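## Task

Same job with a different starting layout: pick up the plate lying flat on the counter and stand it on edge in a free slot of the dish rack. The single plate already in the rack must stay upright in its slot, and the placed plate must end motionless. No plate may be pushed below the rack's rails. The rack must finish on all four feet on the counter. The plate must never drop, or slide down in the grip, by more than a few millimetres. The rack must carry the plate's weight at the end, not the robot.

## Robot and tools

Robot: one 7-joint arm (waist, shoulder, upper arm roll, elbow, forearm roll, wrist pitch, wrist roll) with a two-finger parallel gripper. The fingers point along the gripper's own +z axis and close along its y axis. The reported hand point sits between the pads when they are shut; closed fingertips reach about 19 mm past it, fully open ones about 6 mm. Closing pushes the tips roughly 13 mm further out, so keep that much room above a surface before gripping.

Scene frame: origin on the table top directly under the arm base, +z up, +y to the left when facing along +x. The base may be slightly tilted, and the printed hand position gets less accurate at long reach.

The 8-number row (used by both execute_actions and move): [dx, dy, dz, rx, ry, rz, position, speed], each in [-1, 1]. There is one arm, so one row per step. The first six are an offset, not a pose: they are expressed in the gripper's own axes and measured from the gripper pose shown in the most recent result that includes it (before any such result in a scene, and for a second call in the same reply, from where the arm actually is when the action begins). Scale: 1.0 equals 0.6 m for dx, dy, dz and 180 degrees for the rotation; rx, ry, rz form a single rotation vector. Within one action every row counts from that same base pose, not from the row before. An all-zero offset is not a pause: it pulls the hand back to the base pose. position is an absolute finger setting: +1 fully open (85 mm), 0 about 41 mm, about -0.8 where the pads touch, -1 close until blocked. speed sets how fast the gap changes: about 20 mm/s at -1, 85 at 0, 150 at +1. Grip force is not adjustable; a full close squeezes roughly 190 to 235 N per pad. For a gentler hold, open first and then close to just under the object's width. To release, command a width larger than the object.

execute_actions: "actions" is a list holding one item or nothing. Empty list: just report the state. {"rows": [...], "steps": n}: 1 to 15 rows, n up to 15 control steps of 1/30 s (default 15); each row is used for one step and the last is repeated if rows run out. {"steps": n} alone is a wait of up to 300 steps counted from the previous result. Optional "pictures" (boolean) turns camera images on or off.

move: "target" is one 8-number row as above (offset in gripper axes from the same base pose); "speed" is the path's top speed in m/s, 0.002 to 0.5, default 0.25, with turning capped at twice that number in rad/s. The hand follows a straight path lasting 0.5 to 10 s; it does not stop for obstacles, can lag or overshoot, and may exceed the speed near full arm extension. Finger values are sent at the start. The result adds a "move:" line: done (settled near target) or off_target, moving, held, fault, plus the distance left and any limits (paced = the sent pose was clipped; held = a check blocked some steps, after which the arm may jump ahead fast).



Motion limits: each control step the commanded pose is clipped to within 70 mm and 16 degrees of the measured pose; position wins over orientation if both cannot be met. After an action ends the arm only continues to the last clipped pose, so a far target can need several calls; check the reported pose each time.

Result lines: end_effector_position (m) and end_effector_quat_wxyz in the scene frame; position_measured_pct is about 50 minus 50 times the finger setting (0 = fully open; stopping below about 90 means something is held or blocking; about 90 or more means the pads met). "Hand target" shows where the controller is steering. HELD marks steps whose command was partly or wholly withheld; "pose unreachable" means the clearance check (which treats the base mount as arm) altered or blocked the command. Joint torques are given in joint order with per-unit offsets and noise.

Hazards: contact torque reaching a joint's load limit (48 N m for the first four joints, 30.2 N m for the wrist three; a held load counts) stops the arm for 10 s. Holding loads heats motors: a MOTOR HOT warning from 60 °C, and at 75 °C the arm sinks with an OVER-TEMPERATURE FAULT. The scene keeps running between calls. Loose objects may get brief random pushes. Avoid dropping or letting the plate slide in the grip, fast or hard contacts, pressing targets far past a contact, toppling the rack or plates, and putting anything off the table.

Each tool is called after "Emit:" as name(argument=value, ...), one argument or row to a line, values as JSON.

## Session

Emit:
execute_actions(
  actions=[],
)

Scene clock: 0.00 s of 4942.00 s.
end_effector_position=(+0.1095, +0.3790, +0.3081) position_measured_pct=0.0 end_effector_quat_wxyz=(-0.015, +0.906, -0.422, -0.018)
Joint positions: [-1.136 -0.861  0.403  2.091 -0.182  1.265  2.979]
Joint velocities: [ 0.001 -0.     0.     0.    -0.    -0.001 -0.001]
Joint torques (N m, as the joint torque sensors report them, + toward a larger angle): no reading
Motor temperatures (°C, as the motors report them): [31 32 31 31 35 39 38]
Hand target: +0.110, +0.379, +0.308; -0.015, +0.906, -0.422, -0.018

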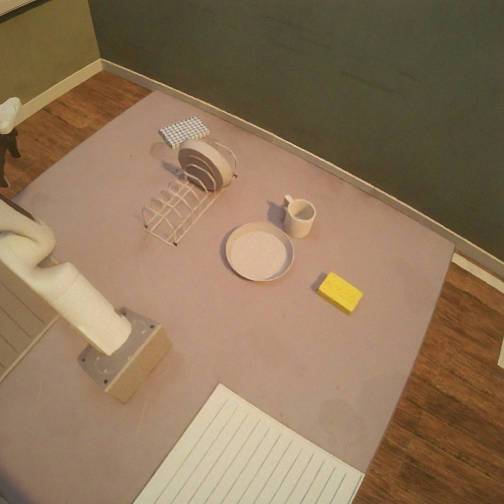

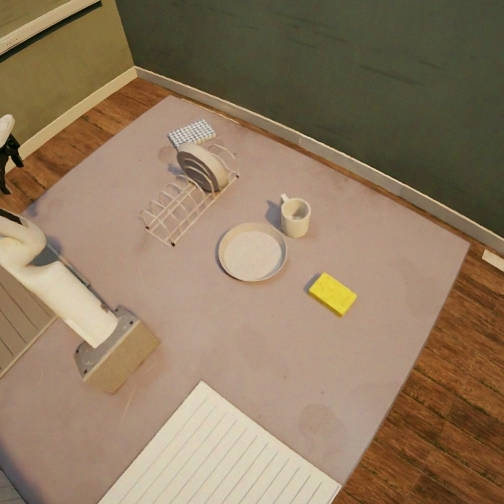

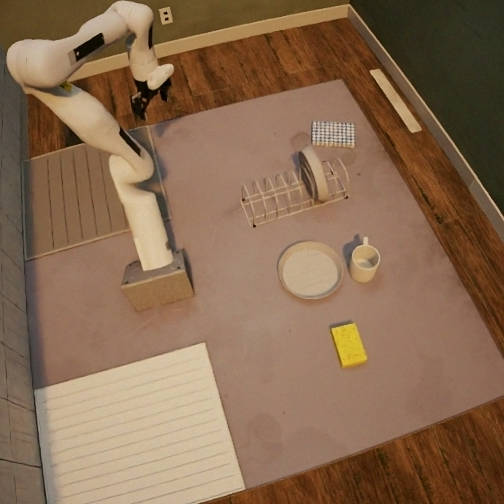

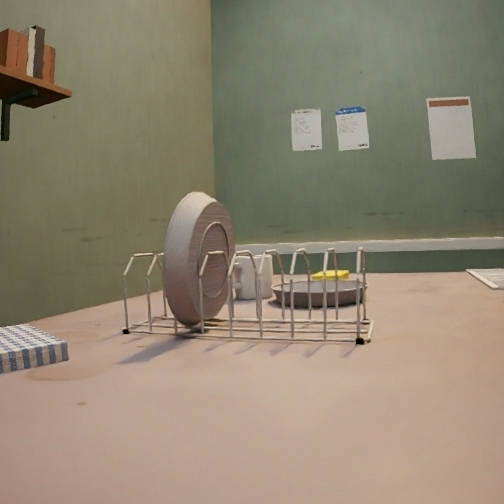

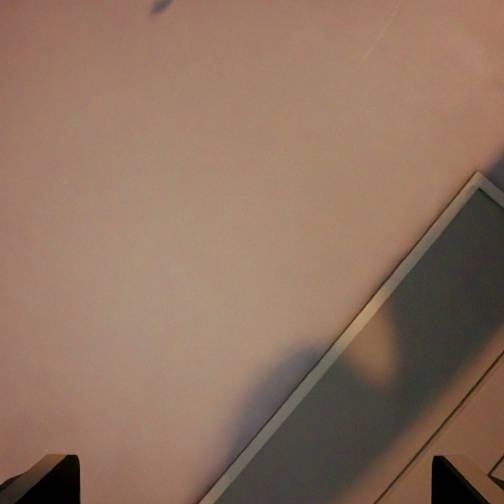

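Emit:
move(
  target=[0.558,-0.204,-0.06,0.0014,0.0151,0.2224,1,0],
  speed=0.3,
)

Emit:
move(
  target=[0.42,0,0.13,0,0,0,1,0],
  speed=0.3,
)

Emit:
zoom_image(
  camera="cam_low",
  region=[150, 180, 400, 360],
)

Scene clock: 10.00 s of 4942.00 s.
end_effector_position=(+0.4195, +0.1985, +0.3301) position_measured_pct=0.0 end_effector_quat_wxyz=(-0.000, +0.706, -0.708, +0.000)
Joint positions: [-1.784 -0.851  1.601  1.539  0.145  1.383  2.939]
Joint velocities: [-0.006 -0.001  0.001 -0.     0.     0.     0.001]
Joint torques (N m, as the joint torque sensors report them, + toward a larger angle): [ 9.79  3.67 -1.5  -8.74  0.44  0.02 -0.2 ]
Motor temperatures (°C, as the motors report them): [31 31 31 31 35 39 38]
Hand target: +0.419, +0.199, +0.330; -0.000, +0.706, -0.708, +0.000
Off the commanded pose: 0.002 m, 0 deg.
After step 90, 5.07 s passed at rest.
move: done

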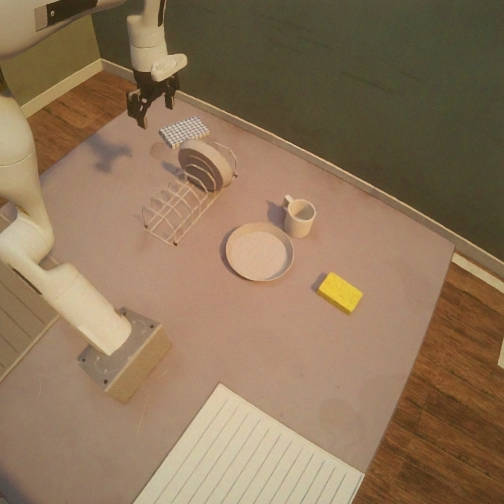

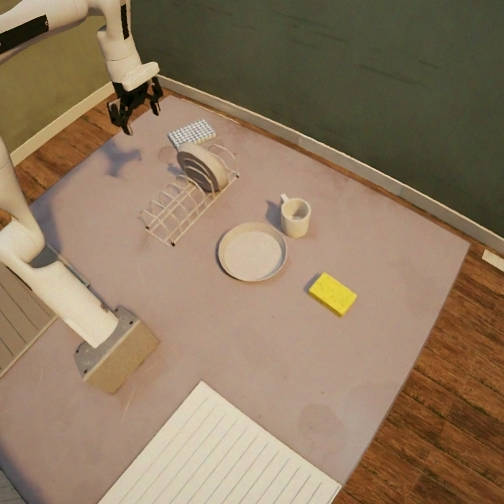

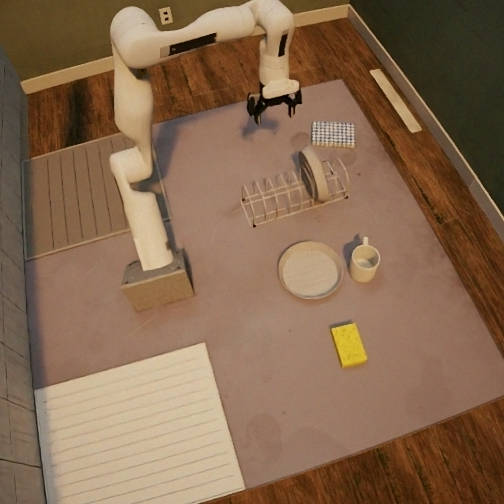

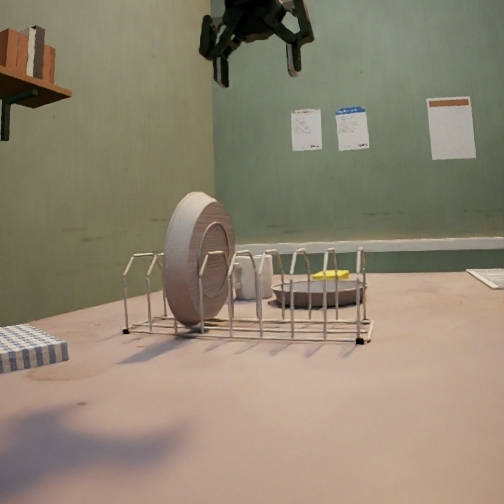

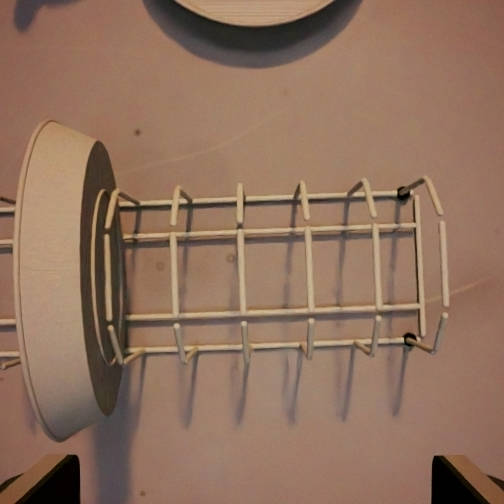

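Scene clock: 11.37 s of 4942.00 s.
end_effector_position=(+0.4186, -0.0543, +0.2529) position_measured_pct=0.0 end_effector_quat_wxyz=(+0.000, +0.706, -0.708, +0.001)
Joint positions: [-1.734 -1.239  1.883  1.497  0.452  1.303  3.258]
Joint velocities: [-0.004 -0.008  0.003 -0.002 -0.001  0.001  0.002]
Joint torques (N m, as the joint torque sensors report them, + toward a larger angle): [ 9.81 13.19 -3.45 -8.08  0.49  0.06 -0.42]
Motor temperatures (°C, as the motors report them): [31 32 31 31 35 39 38]
Hand target: +0.419, -0.054, +0.253; -0.000, +0.706, -0.708, +0.001
Off the commanded pose: 0.001 m, 0 deg.
move: done

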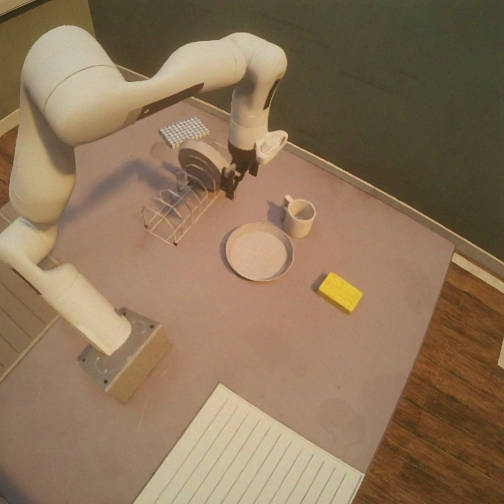

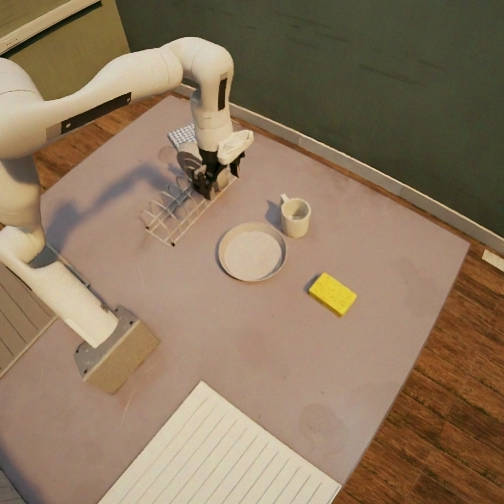

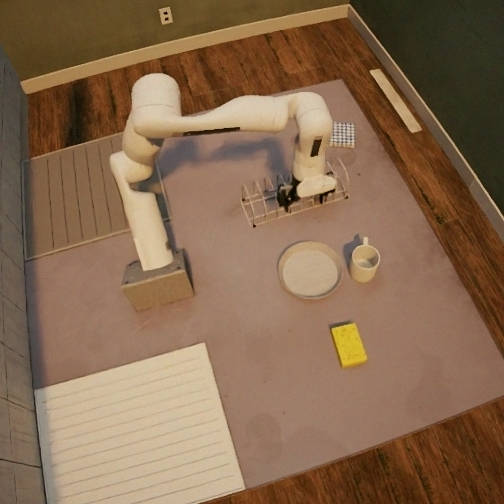

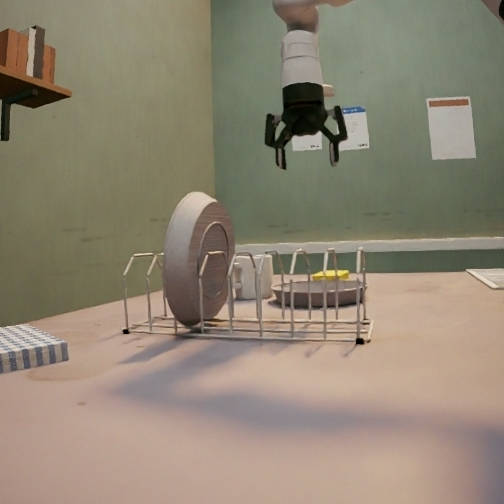

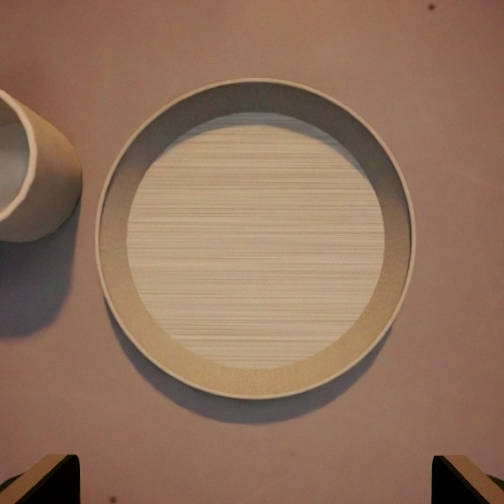

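Region (150, 180, 400, 360) of cam_low's 504x504 image, scaled by 2.016, with more detail than that image has; it fills the top 363 rows of this view, and the rest is white.

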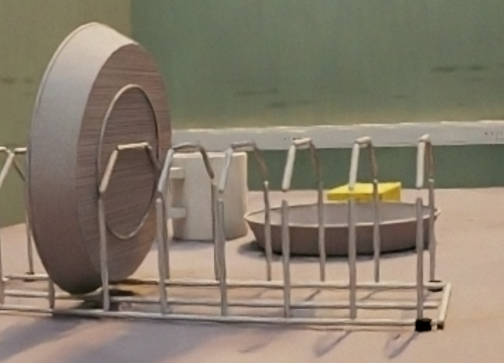

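Emit:
move(
  target=[0.2137,0.166,0.2967,0.1411,-0.0378,-0.1638,-0.45,0.5],
)

Emit:
zoom_image(
  camera="cam_low",
  region=[310, 220, 420, 320],
)

Scene clock: 36.47 s of 4942.00 s.
end_effector_position=(+0.3182, -0.1837, +0.0758) position_measured_pct=72.6 end_effector_quat_wxyz=(-0.193, +0.843, -0.489, +0.115)
Joint positions: [-1.221 -1.855  2.034  1.753  0.814  0.916  4.052]
Joint velocities: [ 0.007 -0.012  0.003 -0.004 -0.006  0.002  0.008]
Joint torques (N m, as the joint torque sensors report them, + toward a larger angle): [ 3.64 17.84 -8.44 -3.   -0.32 -0.6   0.06]
Motor temperatures (°C, as the motors report them): [31 32 31 31 35 39 38]
Hand target: +0.318, -0.184, +0.076; -0.193, +0.843, -0.489, +0.115
Off the commanded pose: 0.002 m, 0 deg.
After step 90, 20.23 s passed at rest.
move: done

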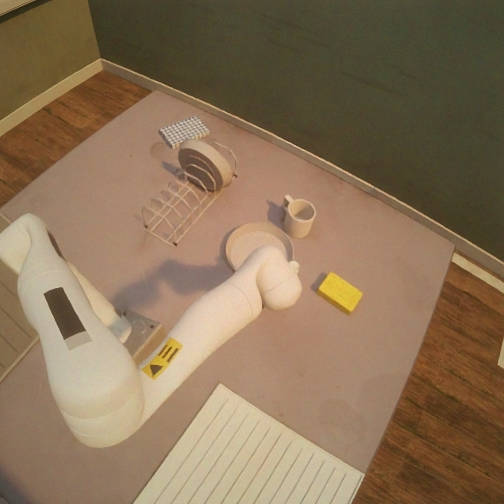

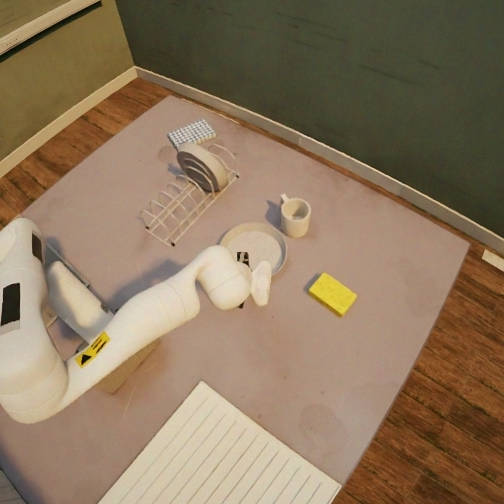

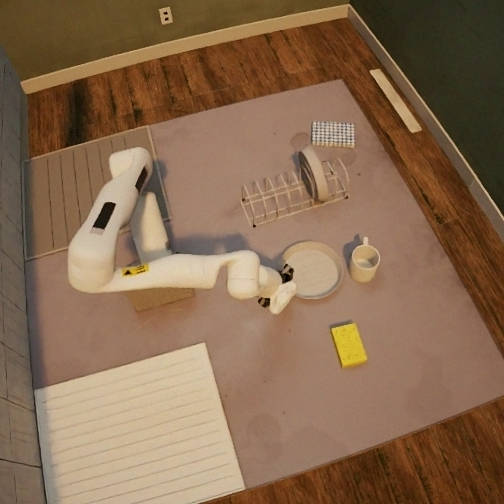

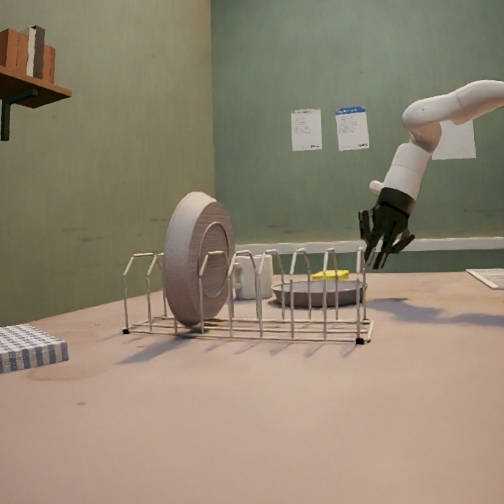

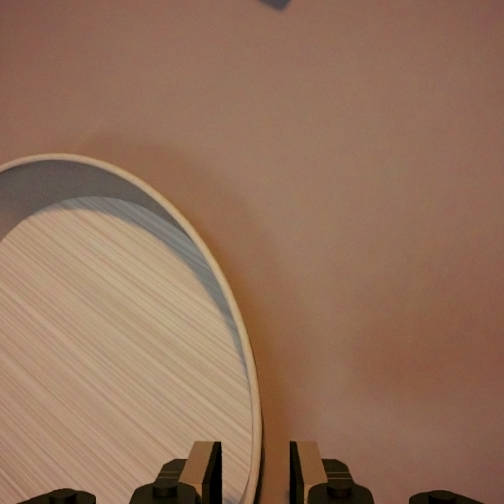

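Region (310, 220, 420, 320) of cam_low's 504x504 image, scaled by 4.582, with more detail than that image has; it fills the top 458 rows of this view, and the rest is white.

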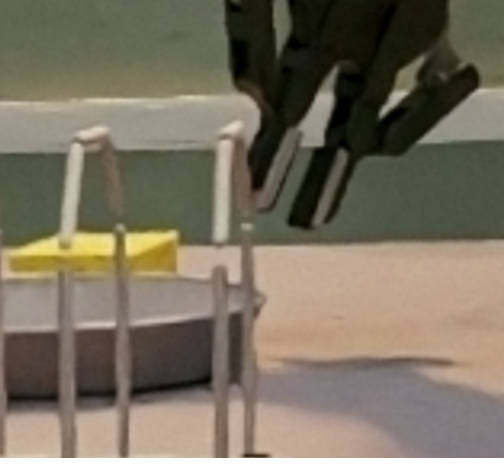

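Emit:
zoom_image(
  camera="cam_wrist",
  region=[180, 300, 340, 504],
)

Region (180, 300, 340, 504) of cam_wrist's 504x504 image, scaled by 2.471; it fills the left 395 columns of this view, and the rest is white.

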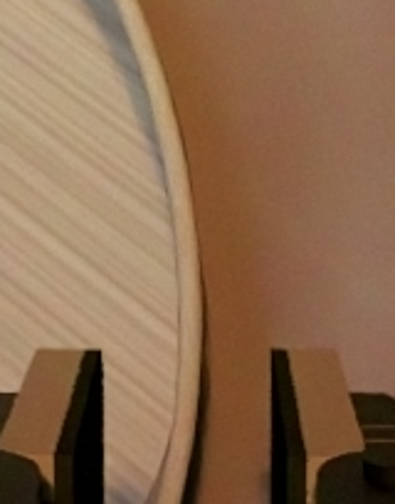

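Emit:
move(
  target=[0.008,0.001,0.08,-0.017,0,0,-0.5,0],
  speed=0.05,
)

Emit:
zoom_image(
  camera="cam_low",
  region=[310, 220, 420, 320],
)

Scene clock: 46.27 s of 4942.00 s.
end_effector_position=(+0.3382, -0.1780, +0.0324) position_measured_pct=75.0 end_effector_quat_wxyz=(-0.170, +0.848, -0.492, +0.102)
Joint positions: [-1.329 -1.88   2.076  1.753  0.878  0.823  3.982]
Joint velocities: [-0.007 -0.    -0.     0.     0.002 -0.002 -0.003]
Joint torques (N m, as the joint torque sensors report them, + toward a larger angle): [ 5.05 17.81 -7.88 -2.9  -0.03 -0.6  -0.02]
Motor temperatures (°C, as the motors report them): [31 32 31 31 35 39 38]
Hand target: +0.338, -0.178, +0.032; -0.170, +0.848, -0.492, +0.101
Off the commanded pose: 0.000 m, 0 deg.
After step 90, 5.53 s passed at rest.
move: done

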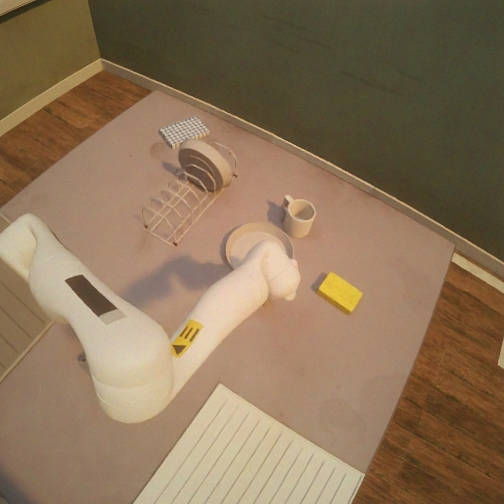

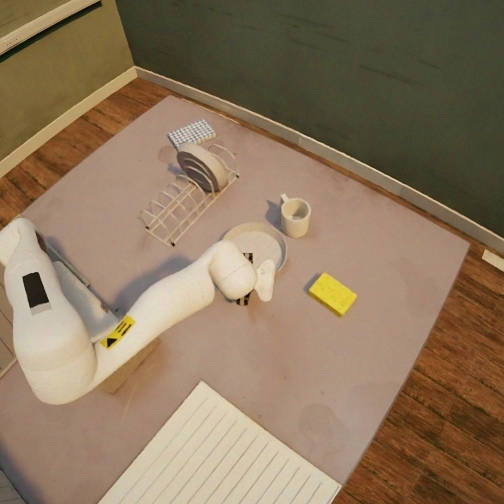

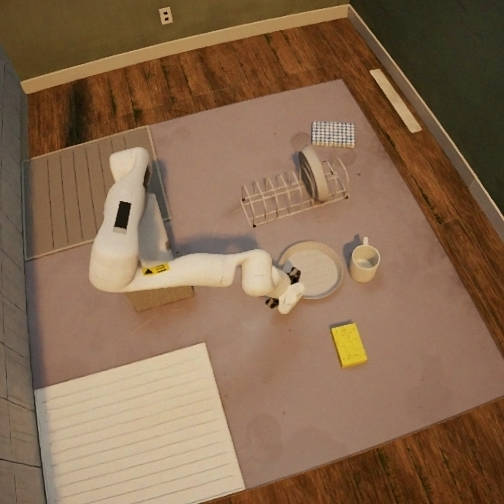

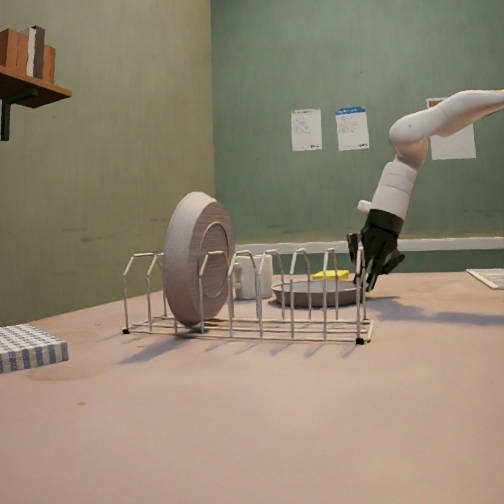

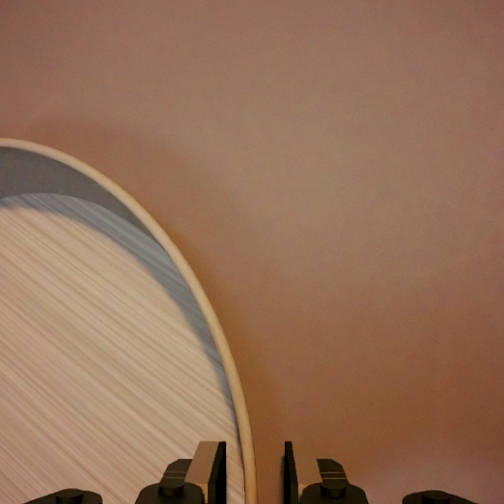

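Region (310, 220, 420, 320) of cam_low's 504x504 image, scaled by 4.582, with more detail than that image has; it fills the top 458 rows of this view, and the rest is white.

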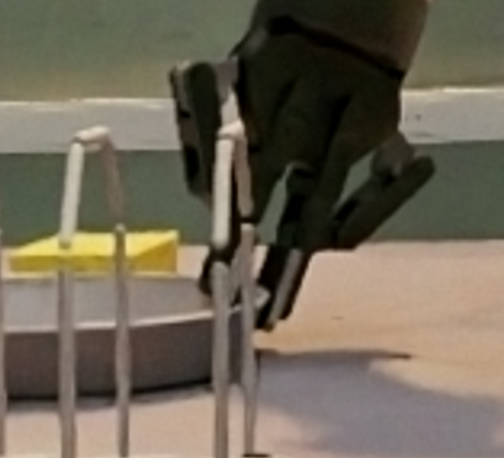

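Emit:
move(
  target=[0,-0.0025,0.0125,0,0,0,-0.57,-0.5],
  speed=0.012,
)

Emit:
zoom_image(
  camera="cam_low",
  region=[310, 220, 420, 320],
)

Scene clock: 49.77 s of 4942.00 s.
end_effector_position=(+0.3419, -0.1759, +0.0261) position_measured_pct=78.6 end_effector_quat_wxyz=(-0.170, +0.848, -0.492, +0.102)
Joint positions: [-1.342 -1.888  2.081  1.754  0.887  0.807  3.973]
Joint velocities: [-0.002 -0.001  0.     0.     0.     0.     0.001]
Joint torques (N m, as the joint torque sensors report them, + toward a larger angle): [ 4.88 17.64 -7.87 -2.76 -0.15 -0.8  -0.07]
Motor temperatures (°C, as the motors report them): [31 32 31 31 35 39 38]
Hand target: +0.342, -0.176, +0.026; -0.170, +0.848, -0.492, +0.102
Off the commanded pose: 0.000 m, 0 deg.
move: done

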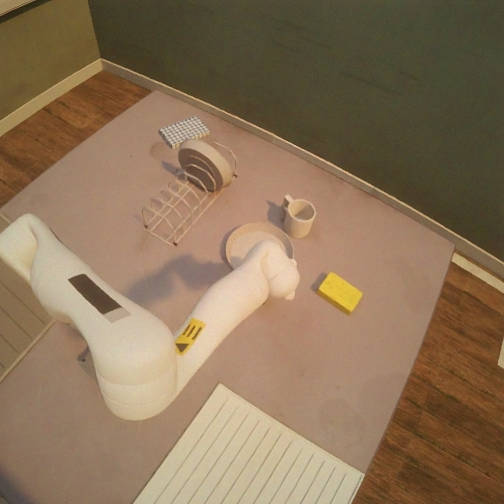

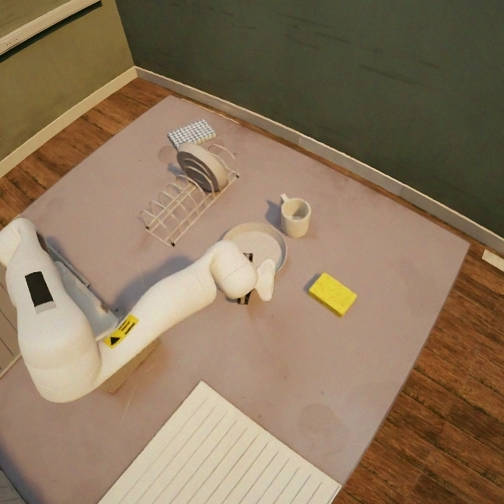

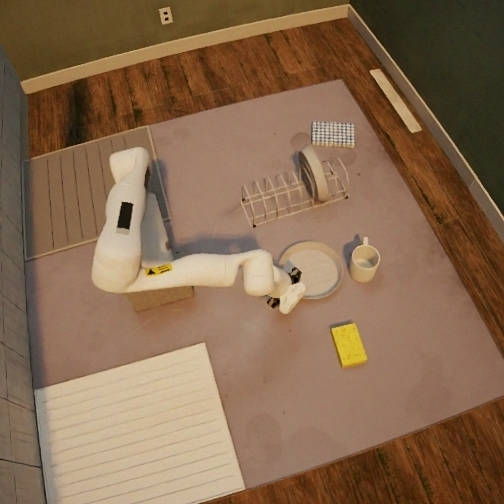

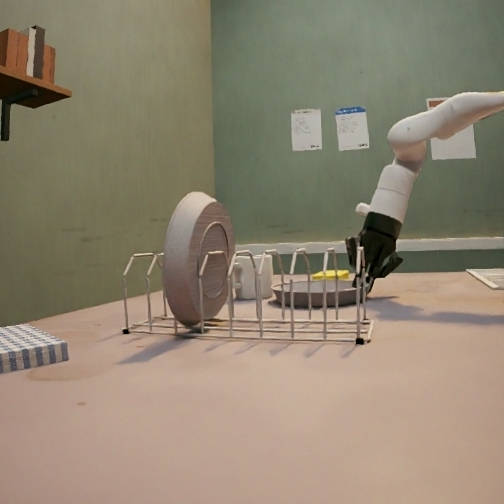

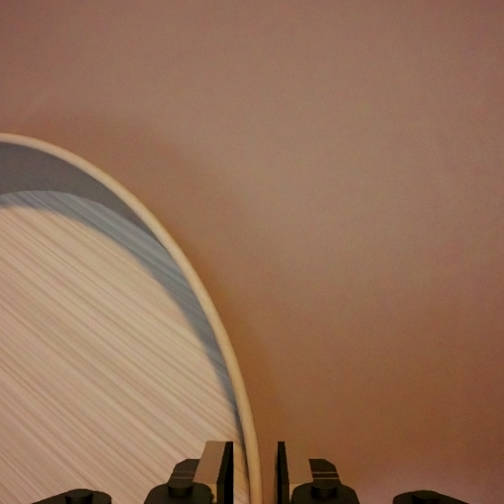

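Region (310, 220, 420, 320) of cam_low's 504x504 image, scaled by 4.582, with more detail than that image has; it fills the top 458 rows of this view, and the rest is white.

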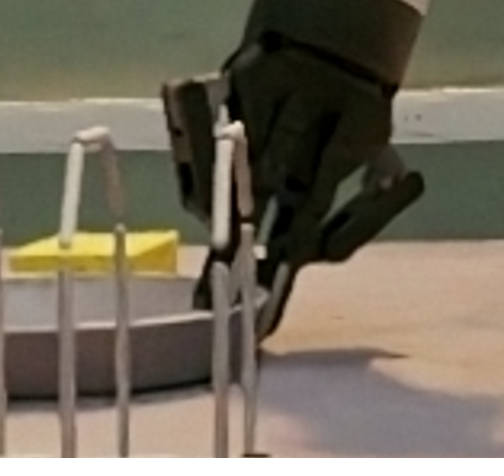

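Emit:
move(
  target=[0,0,0.003,0,0,0,-1,-1],
  speed=0.01,
)

Scene clock: 55.43 s of 4942.00 s.
end_effector_position=(+0.3439, -0.1759, +0.0266) position_measured_pct=90.5 end_effector_quat_wxyz=(-0.171, +0.847, -0.492, +0.104)
Joint positions: [-1.343 -1.888  2.081  1.755  0.885  0.801  3.973]
Joint velocities: [-0.002  0.002  0.002 -0.001 -0.002 -0.002  0.001]
Joint torques (N m, as the joint torque sensors report them, + toward a larger angle): [ 3.39 17.   -6.18 -3.1   0.64 -0.07 -0.52]
Motor temperatures (°C, as the motors report them): [31 32 31 31 35 39 38]
Hand target: +0.343, -0.176, +0.024; -0.170, +0.848, -0.492, +0.102
Off the commanded pose: 0.003 m, 0 deg.
After step 90, 1.53 s passed at rest.
move: done

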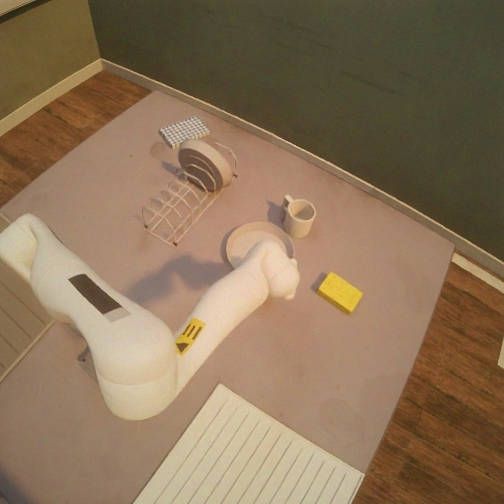

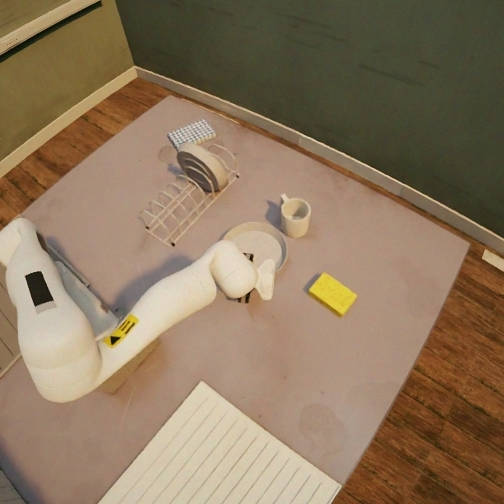

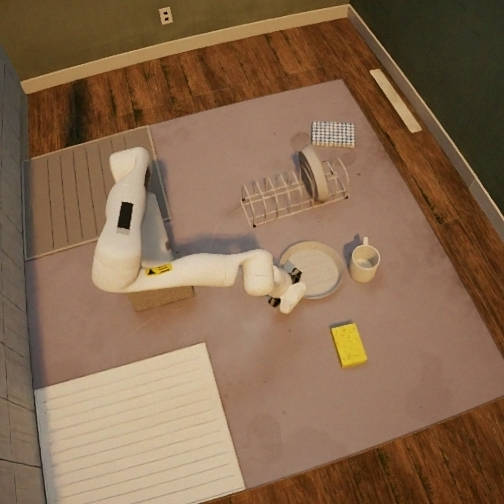

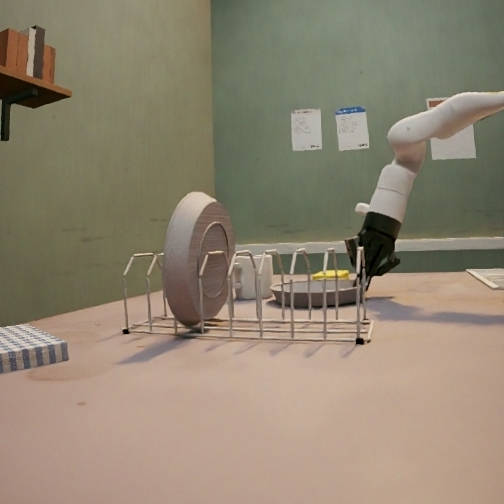

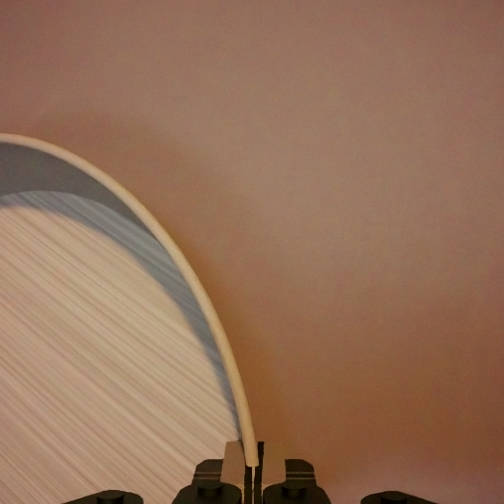

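Emit:
move(
  target=[0,-0.013,-0.031,0,0,0,-1,-1],
  speed=0.015,
)

Emit:
zoom_image(
  camera="cam_low",
  region=[250, 230, 410, 320],
)

Scene clock: 60.80 s of 4942.00 s.
end_effector_position=(+0.3438, -0.1757, +0.0468) position_measured_pct=90.5 end_effector_quat_wxyz=(-0.171, +0.847, -0.492, +0.104)
Joint positions: [-1.333 -1.859  2.054  1.752  0.857  0.837  3.977]
Joint velocities: [ 0.002 -0.    -0.001 -0.001 -0.001  0.001  0.001]
Joint torques (N m, as the joint torque sensors report them, + toward a larger angle): [ 5.08 18.26 -8.07 -3.22 -0.47 -1.33 -0.23]
Motor temperatures (°C, as the motors report them): [31 32 31 31 35 39 38]
Hand target: +0.344, -0.176, +0.047; -0.171, +0.847, -0.492, +0.104
Off the commanded pose: 0.000 m, 0 deg.
After step 90, 0.80 s passed at rest.
move: done

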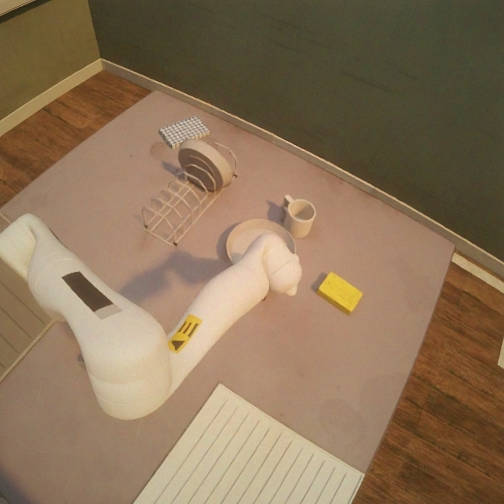

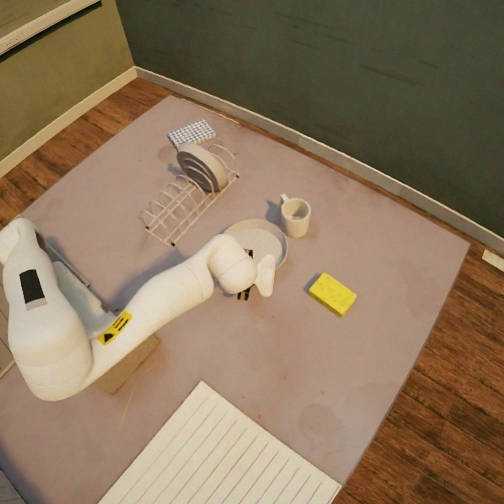

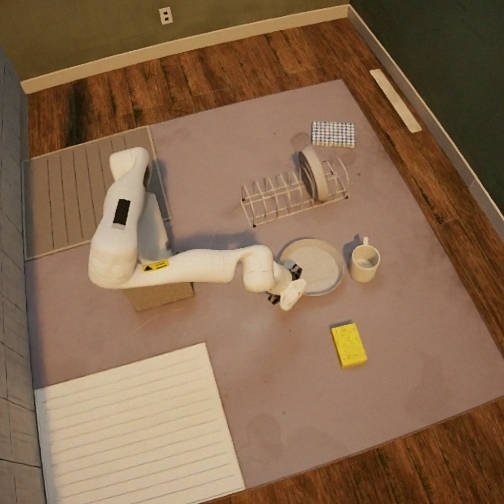

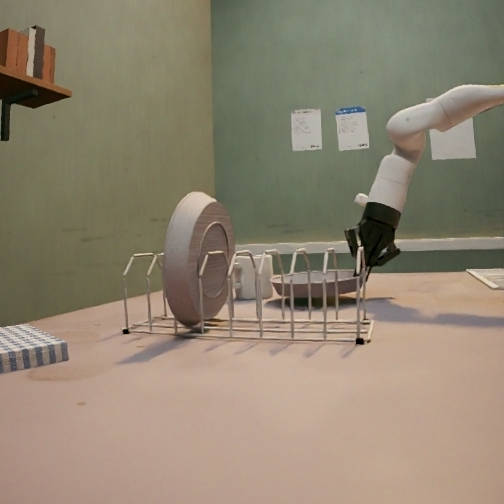

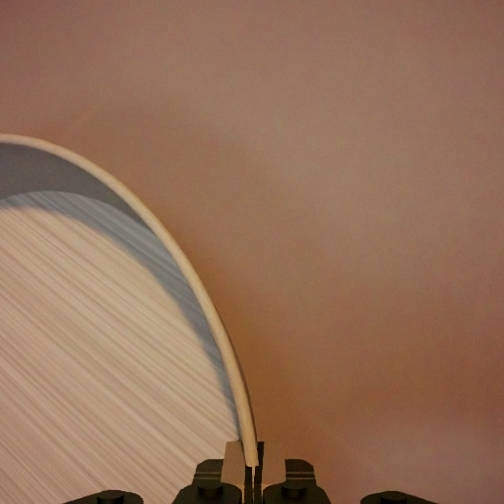

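Region (250, 230, 410, 320) of cam_low's 504x504 image, scaled by 3.150, with more detail than that image has; it fills the top 284 rows of this view, and the rest is white.

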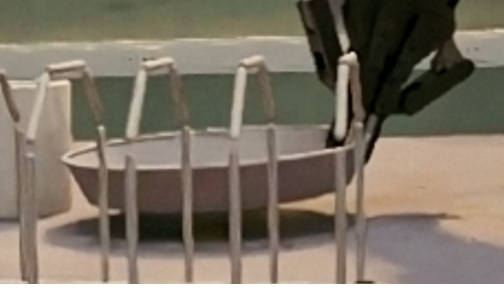

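Emit:
move(
  target=[0.002,-0.101,-0.237,0,0,0,-1,-1],
  speed=0.15,
)

Emit:
move(
  target=[-0.0625,-0.198,-0.097,0.100,0.314,-0.649,-1,-1],
  speed=0.3,
)

Scene clock: 74.70 s of 4942.00 s.
end_effector_position=(+0.3440, -0.1755, +0.2015) position_measured_pct=90.5 end_effector_quat_wxyz=(-0.172, +0.847, -0.492, +0.104)
Joint positions: [-1.29  -1.662  1.853  1.621  0.645  1.141  4.011]
Joint velocities: [-0.     0.    -0.001 -0.003 -0.     0.001 -0.002]
Joint torques (N m, as the joint torque sensors report them, + toward a larger angle): [ 4.85 16.81 -8.26 -5.7  -0.52 -1.08 -0.05]
Motor temperatures (°C, as the motors report them): [31 32 31 31 35 39 38]
Hand target: +0.344, -0.176, +0.202; -0.172, +0.847, -0.492, +0.104
Off the commanded pose: 0.000 m, 0 deg.
After step 90, 9.47 s passed at rest.
move: done

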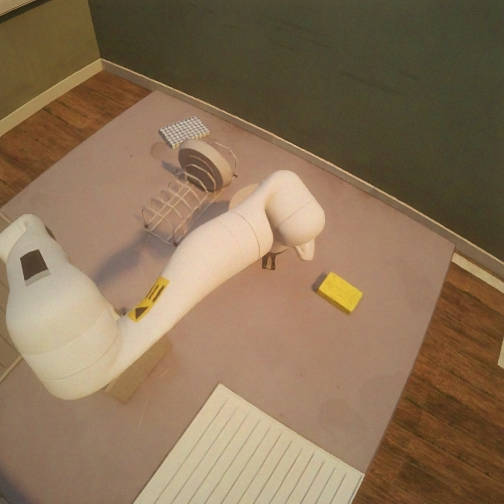

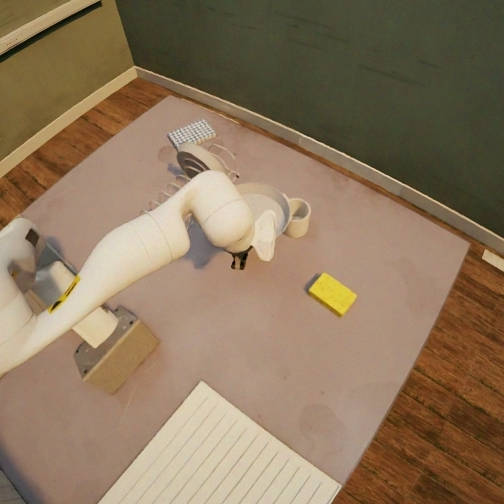

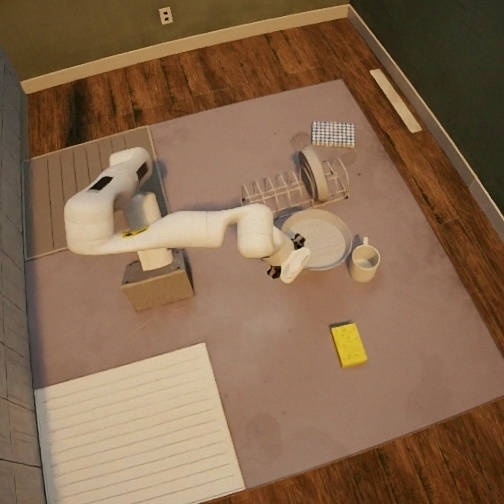

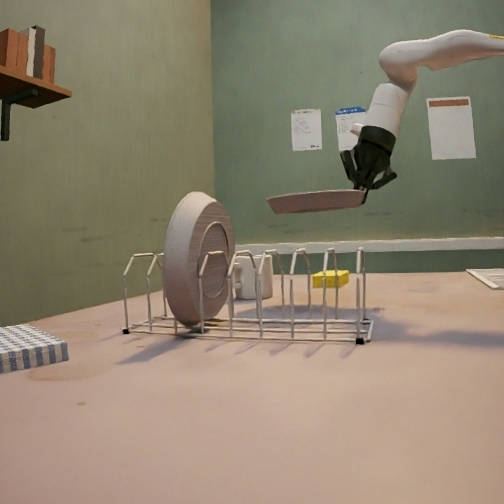

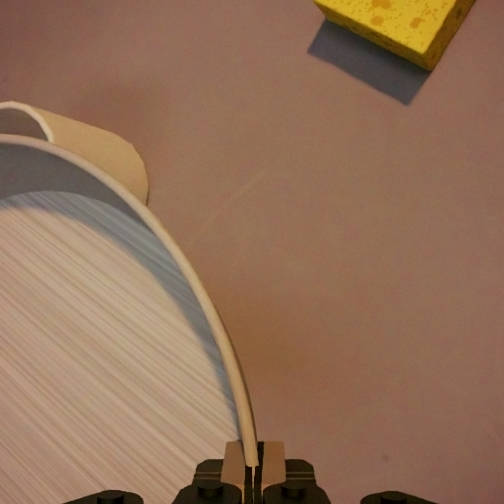

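Scene clock: 79.00 s of 4942.00 s.
end_effector_position=(+0.3995, -0.1003, +0.3018) position_measured_pct=90.5 end_effector_quat_wxyz=(+0.101, +0.688, +0.429, +0.576)
Joint positions: [-0.893 -2.251  1.509  1.949  0.883  0.84   5.98 ]
Joint velocities: [-0.002 -0.001  0.002 -0.004 -0.007  0.     0.01 ]
Joint torques (N m, as the joint torque sensors report them, + toward a larger angle): [  2.02  12.88 -10.31  -2.18  -1.04  -2.63  -0.37]
Motor temperatures (°C, as the motors report them): [31 32 31 31 35 39 38]
Hand target: +0.400, -0.100, +0.302; +0.100, +0.688, +0.429, +0.577
Off the commanded pose: 0.001 m, 0 deg.
joint sent to its limit — the command would take joint 2 (shoulder) past its lower limit, so that joint was sent only as far as its limit.
move: done

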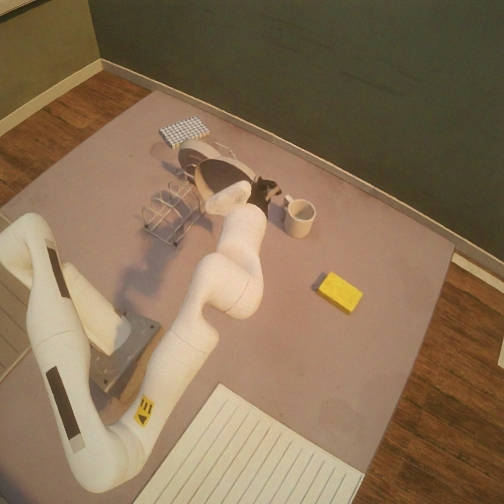

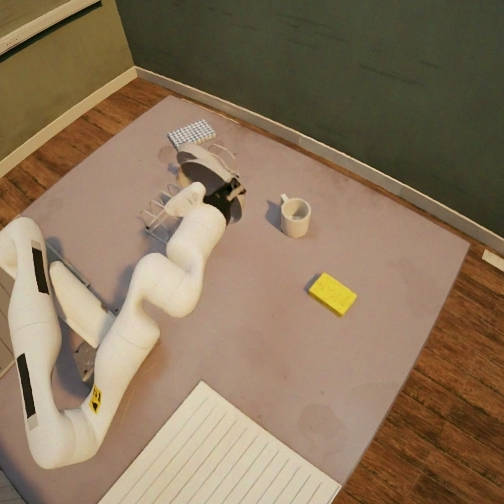

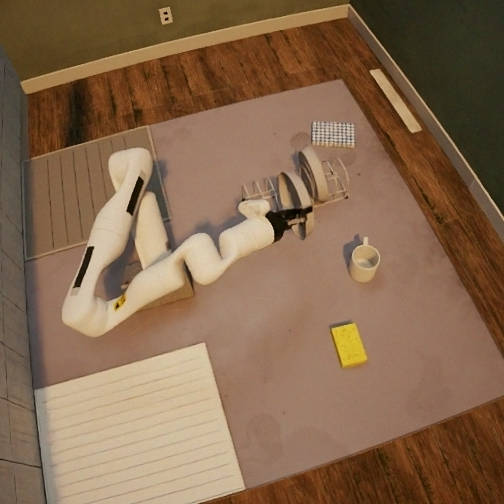

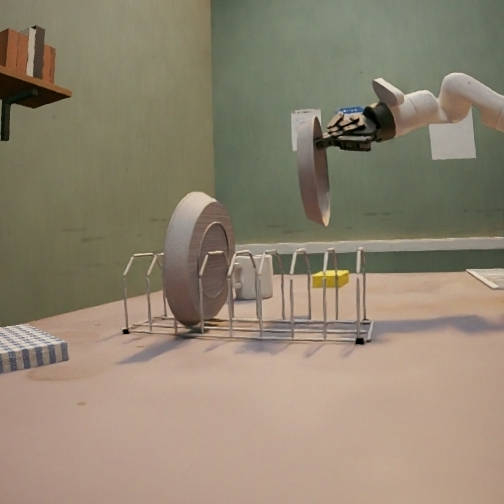

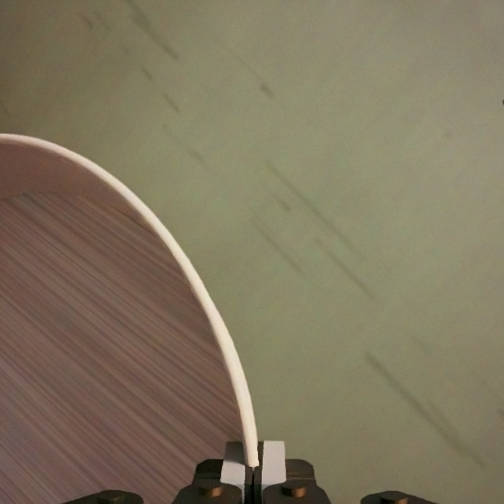

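Emit:
move(
  target=[0.199,-0.167,0.174,-0.014,0,0,-1,-1],
  speed=0.12,
)

Emit:
zoom_image(
  camera="cam_low",
  region=[150, 60, 400, 350],
)

Scene clock: 87.67 s of 4942.00 s.
end_effector_position=(+0.4403, +0.0828, +0.2897) position_measured_pct=90.5 end_effector_quat_wxyz=(+0.116, +0.686, +0.416, +0.586)
Joint positions: [-1.319 -1.484  1.988  2.46   1.071 -0.46   5.51 ]
Joint velocities: [-0.015  0.021  0.008  0.012 -0.026 -0.022  0.026]
Joint torques (N m, as the joint torque sensors report them, + toward a larger angle): [ 5.06  9.77 -5.26 -3.95  0.28 -3.1  -0.4 ]
Motor temperatures (°C, as the motors report them): [31 32 31 31 35 39 38]
Hand target: +0.440, +0.083, +0.289; +0.116, +0.686, +0.417, +0.585
Off the commanded pose: 0.000 m, 0 deg.
After step 90, 3.07 s passed at rest.
move: done

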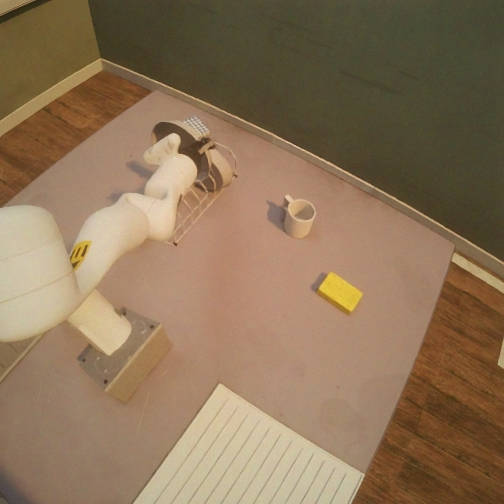

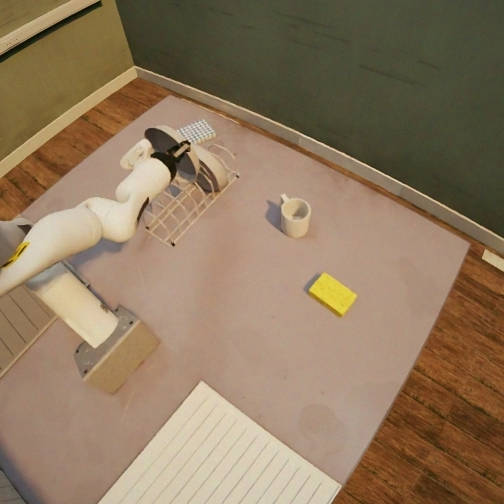

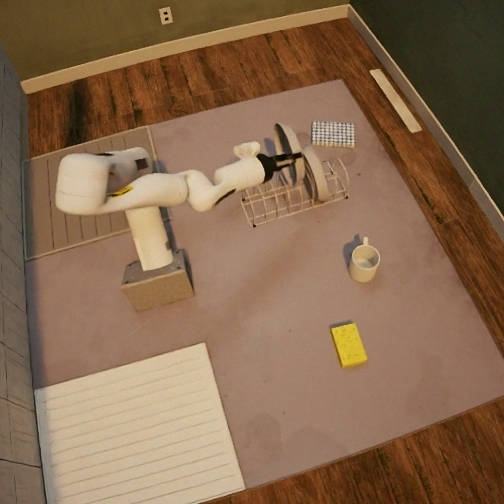

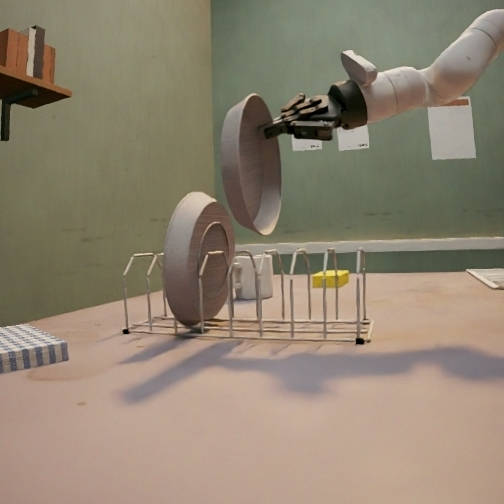

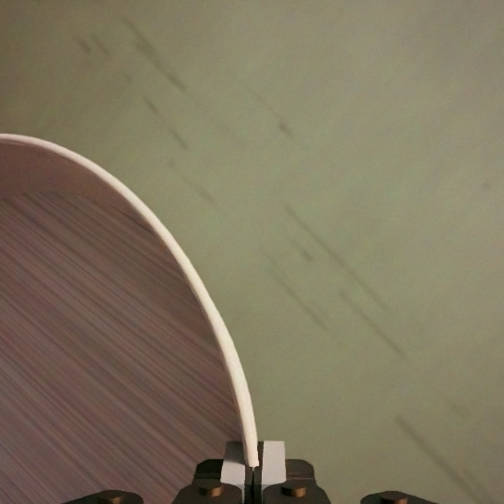

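Region (150, 60, 400, 350) of cam_low's 504x504 image, scaled by 1.738, with more detail than that image has; it fills the left 434 columns of this view, and the rest is white.

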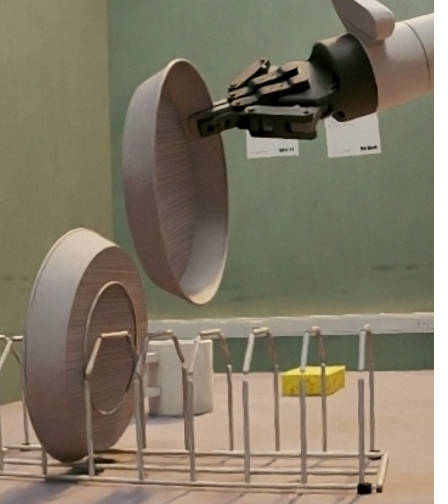

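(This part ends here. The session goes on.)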